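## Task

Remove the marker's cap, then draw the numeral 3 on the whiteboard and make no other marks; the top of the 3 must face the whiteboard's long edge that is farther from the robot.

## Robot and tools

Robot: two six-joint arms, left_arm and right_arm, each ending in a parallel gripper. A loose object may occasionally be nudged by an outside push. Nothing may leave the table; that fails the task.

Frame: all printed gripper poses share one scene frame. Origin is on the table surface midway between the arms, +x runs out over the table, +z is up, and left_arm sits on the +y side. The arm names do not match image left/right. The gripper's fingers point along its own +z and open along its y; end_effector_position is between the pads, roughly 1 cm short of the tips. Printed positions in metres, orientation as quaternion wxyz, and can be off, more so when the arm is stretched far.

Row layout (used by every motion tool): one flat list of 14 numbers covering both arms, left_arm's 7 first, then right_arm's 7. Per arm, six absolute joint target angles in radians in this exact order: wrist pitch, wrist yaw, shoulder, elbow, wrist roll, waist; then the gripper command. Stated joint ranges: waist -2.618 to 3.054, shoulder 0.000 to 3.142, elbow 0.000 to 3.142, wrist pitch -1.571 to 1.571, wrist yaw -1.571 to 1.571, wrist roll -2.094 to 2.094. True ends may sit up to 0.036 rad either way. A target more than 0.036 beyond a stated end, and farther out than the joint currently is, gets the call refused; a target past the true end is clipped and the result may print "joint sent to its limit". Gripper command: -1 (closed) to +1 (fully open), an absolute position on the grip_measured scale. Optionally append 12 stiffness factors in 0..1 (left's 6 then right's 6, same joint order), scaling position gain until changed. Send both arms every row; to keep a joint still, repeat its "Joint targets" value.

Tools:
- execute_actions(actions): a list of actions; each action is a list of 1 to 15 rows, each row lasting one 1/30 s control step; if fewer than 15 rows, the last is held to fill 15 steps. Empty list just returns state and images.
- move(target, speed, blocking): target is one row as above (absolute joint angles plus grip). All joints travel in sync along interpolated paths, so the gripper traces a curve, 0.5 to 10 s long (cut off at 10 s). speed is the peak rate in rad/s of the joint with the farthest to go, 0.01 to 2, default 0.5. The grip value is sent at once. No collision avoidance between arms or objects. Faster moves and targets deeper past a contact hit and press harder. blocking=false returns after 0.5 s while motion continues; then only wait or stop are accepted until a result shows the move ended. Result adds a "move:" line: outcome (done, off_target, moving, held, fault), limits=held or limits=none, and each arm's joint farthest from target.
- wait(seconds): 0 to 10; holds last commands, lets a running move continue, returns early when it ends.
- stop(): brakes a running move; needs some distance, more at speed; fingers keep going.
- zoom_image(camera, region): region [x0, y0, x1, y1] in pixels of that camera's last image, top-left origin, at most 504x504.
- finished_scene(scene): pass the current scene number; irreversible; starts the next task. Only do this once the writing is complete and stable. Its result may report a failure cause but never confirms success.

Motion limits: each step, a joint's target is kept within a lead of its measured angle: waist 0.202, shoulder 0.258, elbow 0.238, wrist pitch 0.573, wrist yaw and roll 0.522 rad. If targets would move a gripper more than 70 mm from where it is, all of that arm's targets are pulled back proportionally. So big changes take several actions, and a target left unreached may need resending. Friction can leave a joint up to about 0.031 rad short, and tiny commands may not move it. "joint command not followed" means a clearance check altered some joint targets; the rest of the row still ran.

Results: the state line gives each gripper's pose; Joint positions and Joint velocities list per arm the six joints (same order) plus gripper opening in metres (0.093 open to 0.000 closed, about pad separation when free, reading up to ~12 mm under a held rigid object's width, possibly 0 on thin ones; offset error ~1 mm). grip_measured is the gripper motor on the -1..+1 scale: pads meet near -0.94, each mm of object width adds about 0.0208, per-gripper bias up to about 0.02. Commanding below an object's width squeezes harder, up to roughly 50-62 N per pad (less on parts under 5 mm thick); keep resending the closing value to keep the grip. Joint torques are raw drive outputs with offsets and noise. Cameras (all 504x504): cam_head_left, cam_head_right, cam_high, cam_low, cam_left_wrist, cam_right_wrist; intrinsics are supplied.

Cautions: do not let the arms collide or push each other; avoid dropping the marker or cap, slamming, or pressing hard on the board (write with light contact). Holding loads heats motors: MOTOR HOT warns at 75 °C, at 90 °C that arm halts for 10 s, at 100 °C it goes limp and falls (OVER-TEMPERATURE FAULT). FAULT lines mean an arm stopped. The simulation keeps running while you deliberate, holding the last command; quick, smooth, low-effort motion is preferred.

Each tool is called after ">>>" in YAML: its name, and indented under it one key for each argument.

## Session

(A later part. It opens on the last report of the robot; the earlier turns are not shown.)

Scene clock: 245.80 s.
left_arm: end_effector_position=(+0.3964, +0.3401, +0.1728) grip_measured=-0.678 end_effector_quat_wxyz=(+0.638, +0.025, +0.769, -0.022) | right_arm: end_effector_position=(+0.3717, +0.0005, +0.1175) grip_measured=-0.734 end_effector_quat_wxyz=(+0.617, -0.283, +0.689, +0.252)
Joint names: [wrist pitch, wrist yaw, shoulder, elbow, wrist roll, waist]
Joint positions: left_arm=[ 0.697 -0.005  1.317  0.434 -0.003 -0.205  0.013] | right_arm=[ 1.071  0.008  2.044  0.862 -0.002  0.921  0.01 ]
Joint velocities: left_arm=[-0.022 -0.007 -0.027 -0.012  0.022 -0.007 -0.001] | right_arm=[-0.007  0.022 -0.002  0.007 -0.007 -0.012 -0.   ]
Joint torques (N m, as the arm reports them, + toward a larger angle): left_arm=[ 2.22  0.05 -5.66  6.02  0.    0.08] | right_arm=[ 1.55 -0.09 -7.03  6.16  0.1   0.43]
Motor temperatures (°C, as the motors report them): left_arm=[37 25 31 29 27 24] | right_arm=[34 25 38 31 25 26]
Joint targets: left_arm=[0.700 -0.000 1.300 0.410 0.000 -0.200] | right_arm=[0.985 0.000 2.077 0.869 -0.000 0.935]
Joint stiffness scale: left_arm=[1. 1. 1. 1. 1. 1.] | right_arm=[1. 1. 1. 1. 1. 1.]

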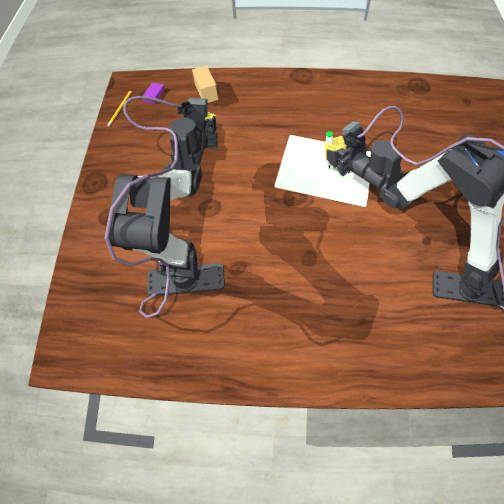

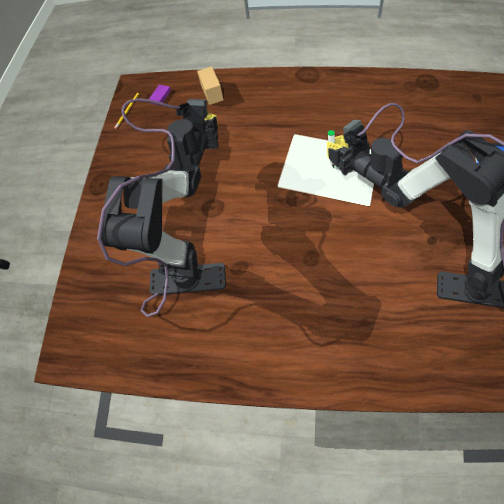

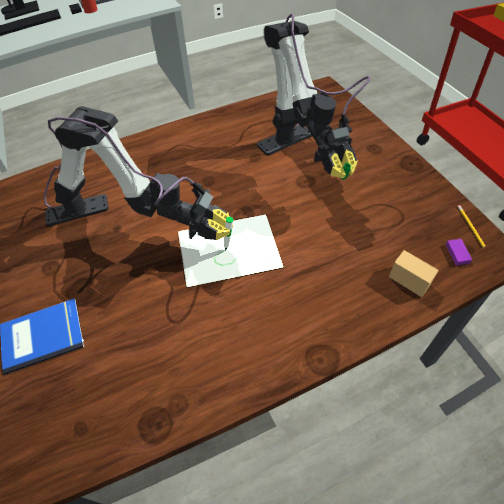

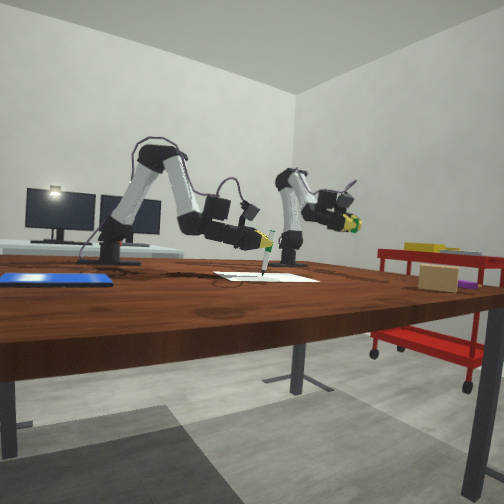

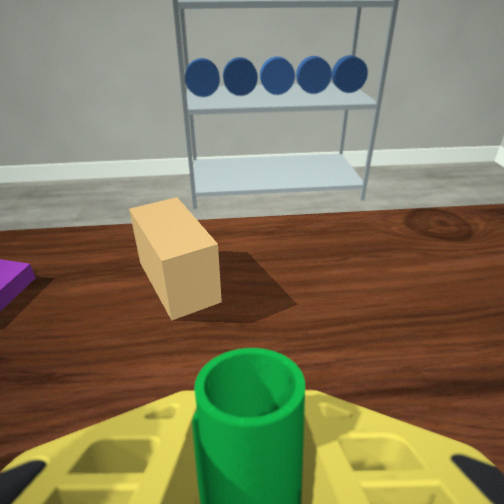

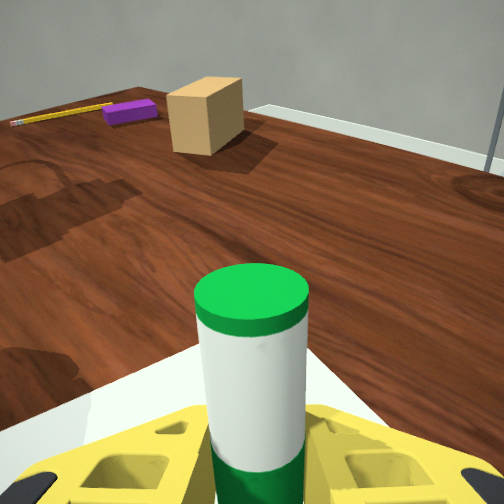

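>>> execute_actions:
  actions:
    - [[0.7,0,1.3,0.41,0,-0.2,-1,0.985,0,2.068,0.845,0,0.918,-1],[0.7,0,1.3,0.41,0,-0.2,-1,0.985,0,2.058,0.822,0,0.904,-1],[0.7,0,1.3,0.41,0,-0.2,-1,0.99,0,2.051,0.808,0,0.901,-1],[0.7,0,1.3,0.41,0,-0.2,-1,0.996,0,2.043,0.795,0,0.898,-1],[0.7,0,1.3,0.41,0,-0.2,-1,1.002,0,2.036,0.781,0,0.895,-1],[0.7,0,1.3,0.41,0,-0.2,-1,1.008,0,2.028,0.767,0,0.892,-1],[0.7,0,1.3,0.41,0,-0.2,-1,1.014,0,2.021,0.753,0,0.89,-1],[0.7,0,1.3,0.41,0,-0.2,-1,1.02,0,2.013,0.74,0,0.887,-1],[0.7,0,1.3,0.41,0,-0.2,-1,1.025,0,2.006,0.726,0,0.885,-1]]
    - [[0.7,0,1.3,0.41,0,-0.2,-1,1.03,0,1.999,0.713,0,0.89,-1],[0.7,0,1.3,0.41,0,-0.2,-1,1.035,0,1.991,0.701,0,0.895,-1],[0.7,0,1.3,0.41,0,-0.2,-1,1.04,0,1.984,0.688,0,0.9,-1],[0.7,0,1.3,0.41,0,-0.2,-1,1.045,0,1.977,0.675,0,0.905,-1],[0.7,0,1.3,0.41,0,-0.2,-1,1.05,0,1.97,0.663,0,0.91,-1],[0.7,0,1.3,0.41,0,-0.2,-1,1.055,0,1.962,0.65,0,0.914,-1],[0.7,0,1.3,0.41,0,-0.2,-1,1.06,0,1.955,0.638,0,0.918,-1],[0.7,0,1.3,0.41,0,-0.2,-1,1.065,0,1.948,0.625,0,0.922,-1]]
    - [[0.7,0,1.3,0.41,0,-0.2,-1,1.068,0,1.943,0.617,0,0.929,-1],[0.7,0,1.3,0.41,0,-0.2,-1,1.071,0,1.938,0.609,0,0.936,-1],[0.7,0,1.3,0.41,0,-0.2,-1,1.074,0,1.934,0.6,0,0.943,-1],[0.7,0,1.3,0.41,0,-0.2,-1,1.077,0,1.929,0.592,0,0.95,-1],[0.7,0,1.3,0.41,0,-0.2,-1,1.08,0,1.924,0.584,0,0.957,-1]]
    - [[0.7,0,1.3,0.41,0,-0.2,-1,1.08,0,1.934,0.608,0,0.962,-1],[0.7,0,1.3,0.41,0,-0.2,-1,1.08,0,1.943,0.632,0,0.968,-1],[0.7,0,1.3,0.41,0,-0.2,-1,1.077,0,1.948,0.64,0,0.974,-1],[0.7,0,1.3,0.41,0,-0.2,-1,1.074,0,1.952,0.648,0,0.981,-1],[0.7,0,1.3,0.41,0,-0.2,-1,1.071,0,1.957,0.656,0,0.987,-1],[0.7,0,1.3,0.41,0,-0.2,-1,1.068,0,1.961,0.663,0,0.994,-1],[0.7,0,1.3,0.41,0,-0.2,-1,1.065,0,1.966,0.671,0,1.0,-1]]
    - [[0.7,0,1.3,0.41,0,-0.2,-1,1.06,0,1.973,0.684,0,1.003,-1],[0.7,0,1.3,0.41,0,-0.2,-1,1.055,0,1.981,0.697,0,1.007,-1],[0.7,0,1.3,0.41,0,-0.2,-1,1.05,0,1.988,0.71,0,1.01,-1],[0.7,0,1.3,0.41,0,-0.2,-1,1.045,0,1.996,0.723,0,1.014,-1],[0.7,0,1.3,0.41,0,-0.2,-1,1.04,0,2.003,0.735,0,1.017,-1],[0.7,0,1.3,0.41,0,-0.2,-1,1.035,0,2.01,0.748,0,1.02,-1],[0.7,0,1.3,0.41,0,-0.2,-1,1.03,0,2.018,0.761,0,1.024,-1],[0.7,0,1.3,0.41,0,-0.2,-1,1.025,0,2.025,0.774,0,1.027,-1]]
    - [[0.7,0,1.3,0.41,0,-0.2,-1,1.02,0,2.032,0.787,0,1.015,-1],[0.7,0,1.3,0.41,0,-0.2,-1,1.014,0,2.04,0.8,0,1.003,-1],[0.7,0,1.3,0.41,0,-0.2,-1,1.009,0,2.047,0.813,0,0.996,-1],[0.7,0,1.3,0.41,0,-0.2,-1,1.003,0,2.054,0.826,0,0.993,-1],[0.7,0,1.3,0.41,0,-0.2,-1,0.998,0,2.061,0.839,0,0.99,-1],[0.7,0,1.3,0.41,0,-0.2,-1,0.992,0,2.069,0.852,0,0.987,-1],[0.7,0,1.3,0.41,0,-0.2,-1,0.987,0,2.076,0.865,0,0.985,-1]]

>>> move:
  target: [0.7,0,1.3,0.41,0,-0.2,-1,1.15,0,1.75,0.85,0,1.0,-1]

>>> zoom_image:
  camera: "cam_high"
  region: [160,190,300,300]

Scene clock: 286.90 s.
left_arm: end_effector_position=(+0.3964, +0.3401, +0.1728) grip_measured=-0.678 end_effector_quat_wxyz=(+0.638, +0.025, +0.769, -0.022) | right_arm: end_effector_position=(+0.3404, +0.0283, +0.1174) grip_measured=-0.734 end_effector_quat_wxyz=(+0.607, -0.311, +0.677, +0.277)
Joint names: [wrist pitch, wrist yaw, shoulder, elbow, wrist roll, waist]
Joint positions: left_arm=[ 0.697 -0.005  1.317  0.434 -0.003 -0.205  0.013] | right_arm=[ 1.075  0.004  2.043  0.857 -0.002  0.999  0.01 ]
Joint velocities: left_arm=[-0.007  0.081 -0.007  0.007 -0.022  0.002 -0.   ] | right_arm=[-0.037 -0.037 -0.002 -0.002  0.022 -0.022  0.   ]
Joint torques (N m, as the arm reports them, + toward a larger angle): left_arm=[ 2.22  0.06 -5.66  6.02  0.    0.07] | right_arm=[ 1.53 -0.05 -6.99  6.15  0.1  -1.34]
Motor temperatures (°C, as the motors report them): left_arm=[38 25 32 29 27 24] | right_arm=[33 25 37 32 25 26]
Joint targets: left_arm=[0.700 -0.000 1.300 0.410 -0.000 -0.200] | right_arm=[0.987 -0.000 2.076 0.865 -0.000 0.985]
Joint stiffness scale: left_arm=[1. 1. 1. 1. 1. 1.] | right_arm=[1. 1. 1. 1. 1. 1.]

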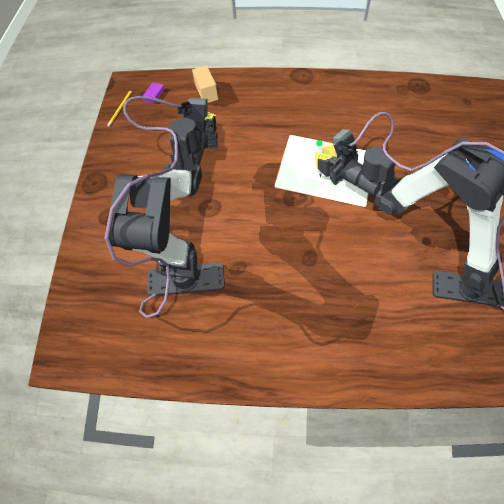

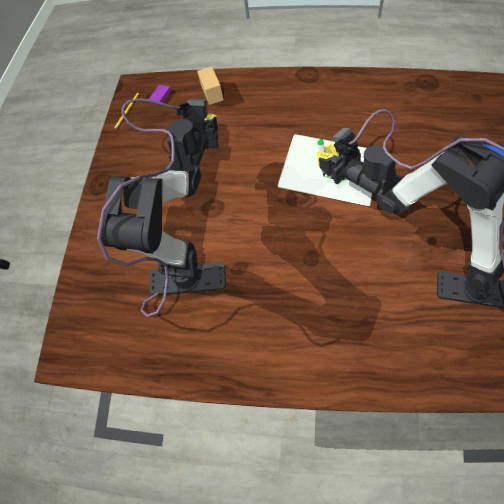

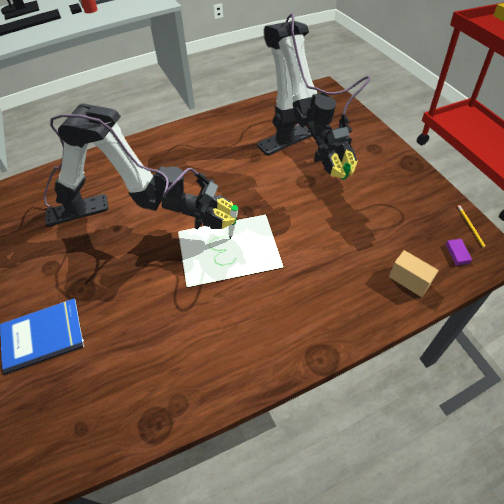

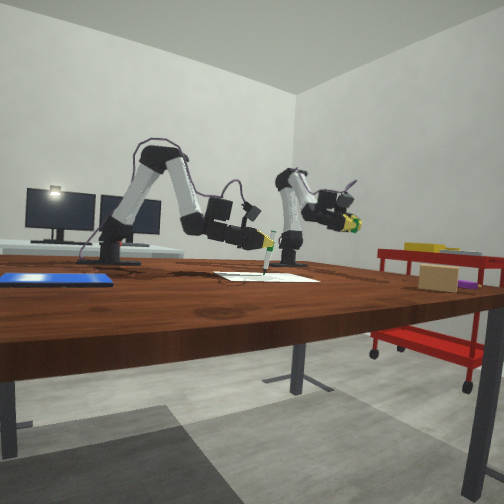

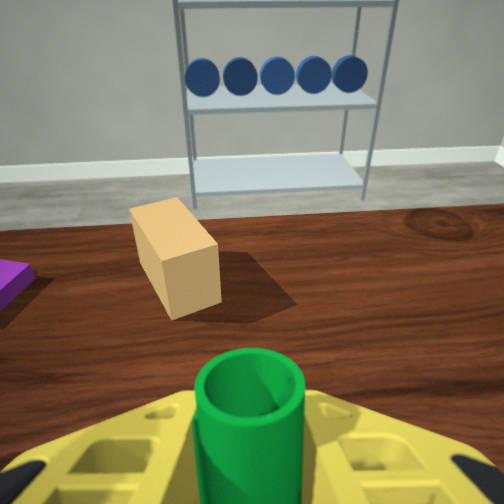

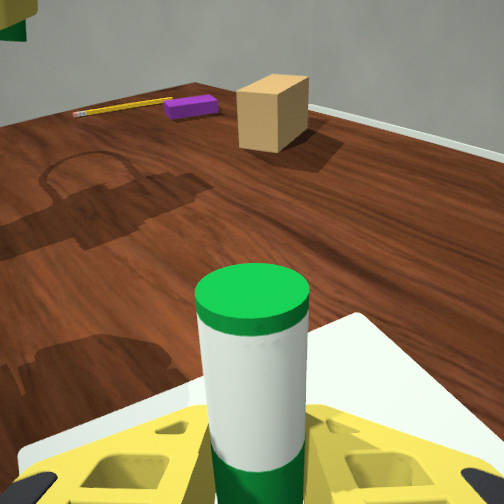

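Scene clock: 287.93 s.
left_arm: end_effector_position=(+0.3964, +0.3401, +0.1728) grip_measured=-0.678 end_effector_quat_wxyz=(+0.638, +0.025, +0.769, -0.022) | right_arm: end_effector_position=(+0.3227, +0.0076, +0.2833) grip_measured=-0.734 end_effector_quat_wxyz=(+0.721, -0.254, +0.554, +0.330)
Joint names: [wrist pitch, wrist yaw, shoulder, elbow, wrist roll, waist]
Joint positions: left_arm=[ 0.697 -0.005  1.317  0.434 -0.003 -0.205  0.013] | right_arm=[ 1.151  0.004  1.747  0.857 -0.002  0.999  0.01 ]
Joint velocities: left_arm=[ 0.051  0.007 -0.002 -0.002  0.007 -0.007 -0.   ] | right_arm=[-0.051 -0.022 -0.027 -0.027  0.051  0.012  0.   ]
Joint torques (N m, as the arm reports them, + toward a larger angle): left_arm=[ 2.22  0.06 -5.65  6.01  0.    0.08] | right_arm=[ 2.23 -0.06 -7.83  6.25  0.1  -0.34]
Motor temperatures (°C, as the motors report them): left_arm=[38 25 32 29 27 24] | right_arm=[33 25 37 32 25 26]
Joint targets: left_arm=[0.700 0.000 1.300 0.410 -0.000 -0.200] | right_arm=[1.150 -0.000 1.750 0.850 0.000 1.000]
Joint stiffness scale: left_arm=[1. 1. 1. 1. 1. 1.] | right_arm=[1. 1. 1. 1. 1. 1.]
move: off_target (left_arm); limits=none; left_arm: farthest joint: the elbow, 0.024 radians from its target (0.024 radians at the start); right_arm: farthest joint: the elbow, 0.007 radians from its target (0.007 radians at the start)

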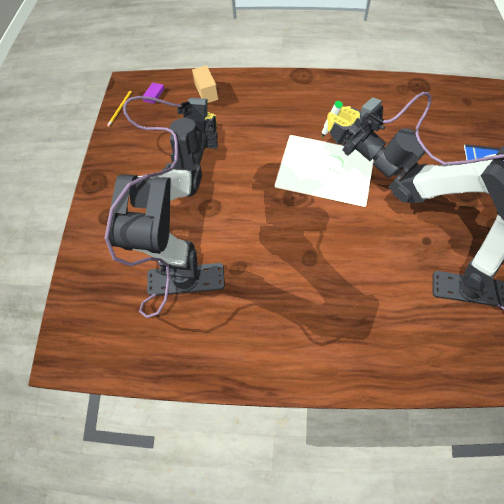

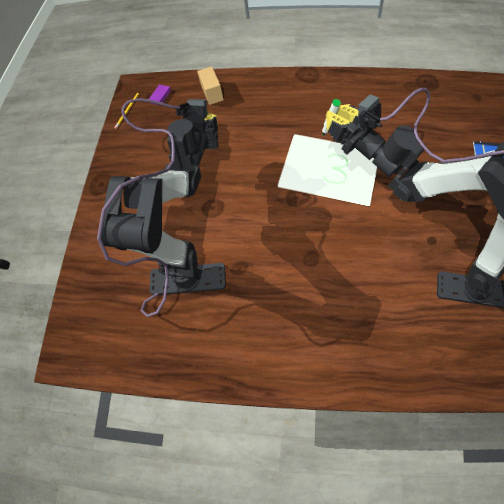

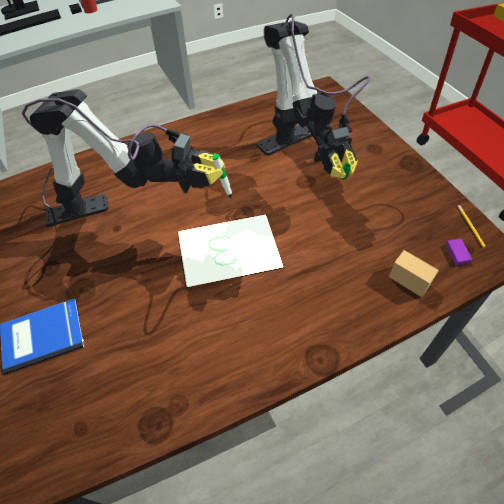

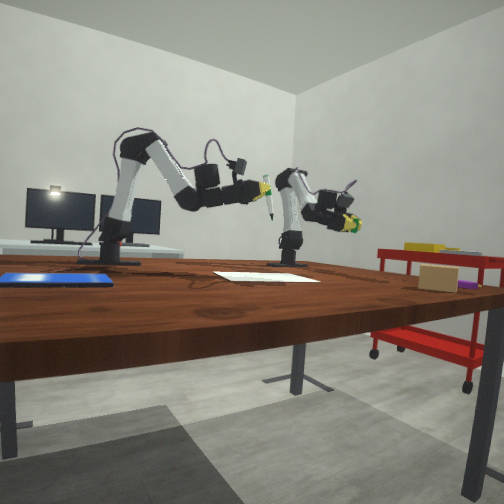

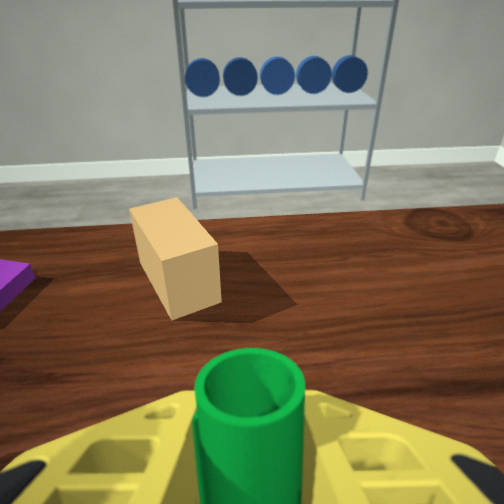

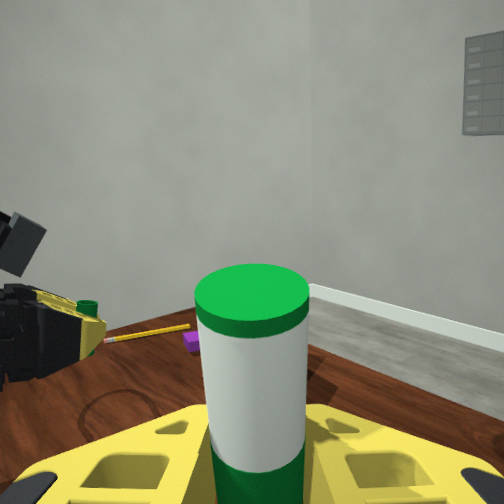

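Region (160, 190, 300, 300) of cam_high's 504x504 image, scaled by 3.600, with more detail than that image has; it fills the top 396 rows of this view, and the rest is white.

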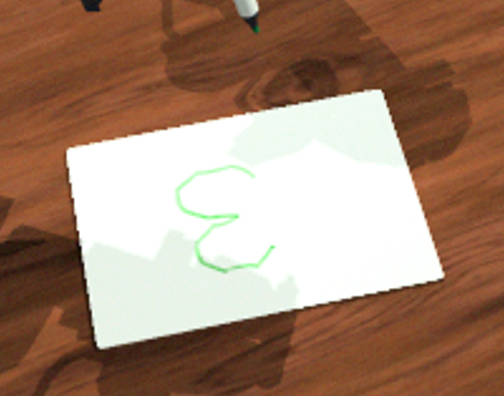

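>>> finished_scene:
  scene: 1

The scene is finished.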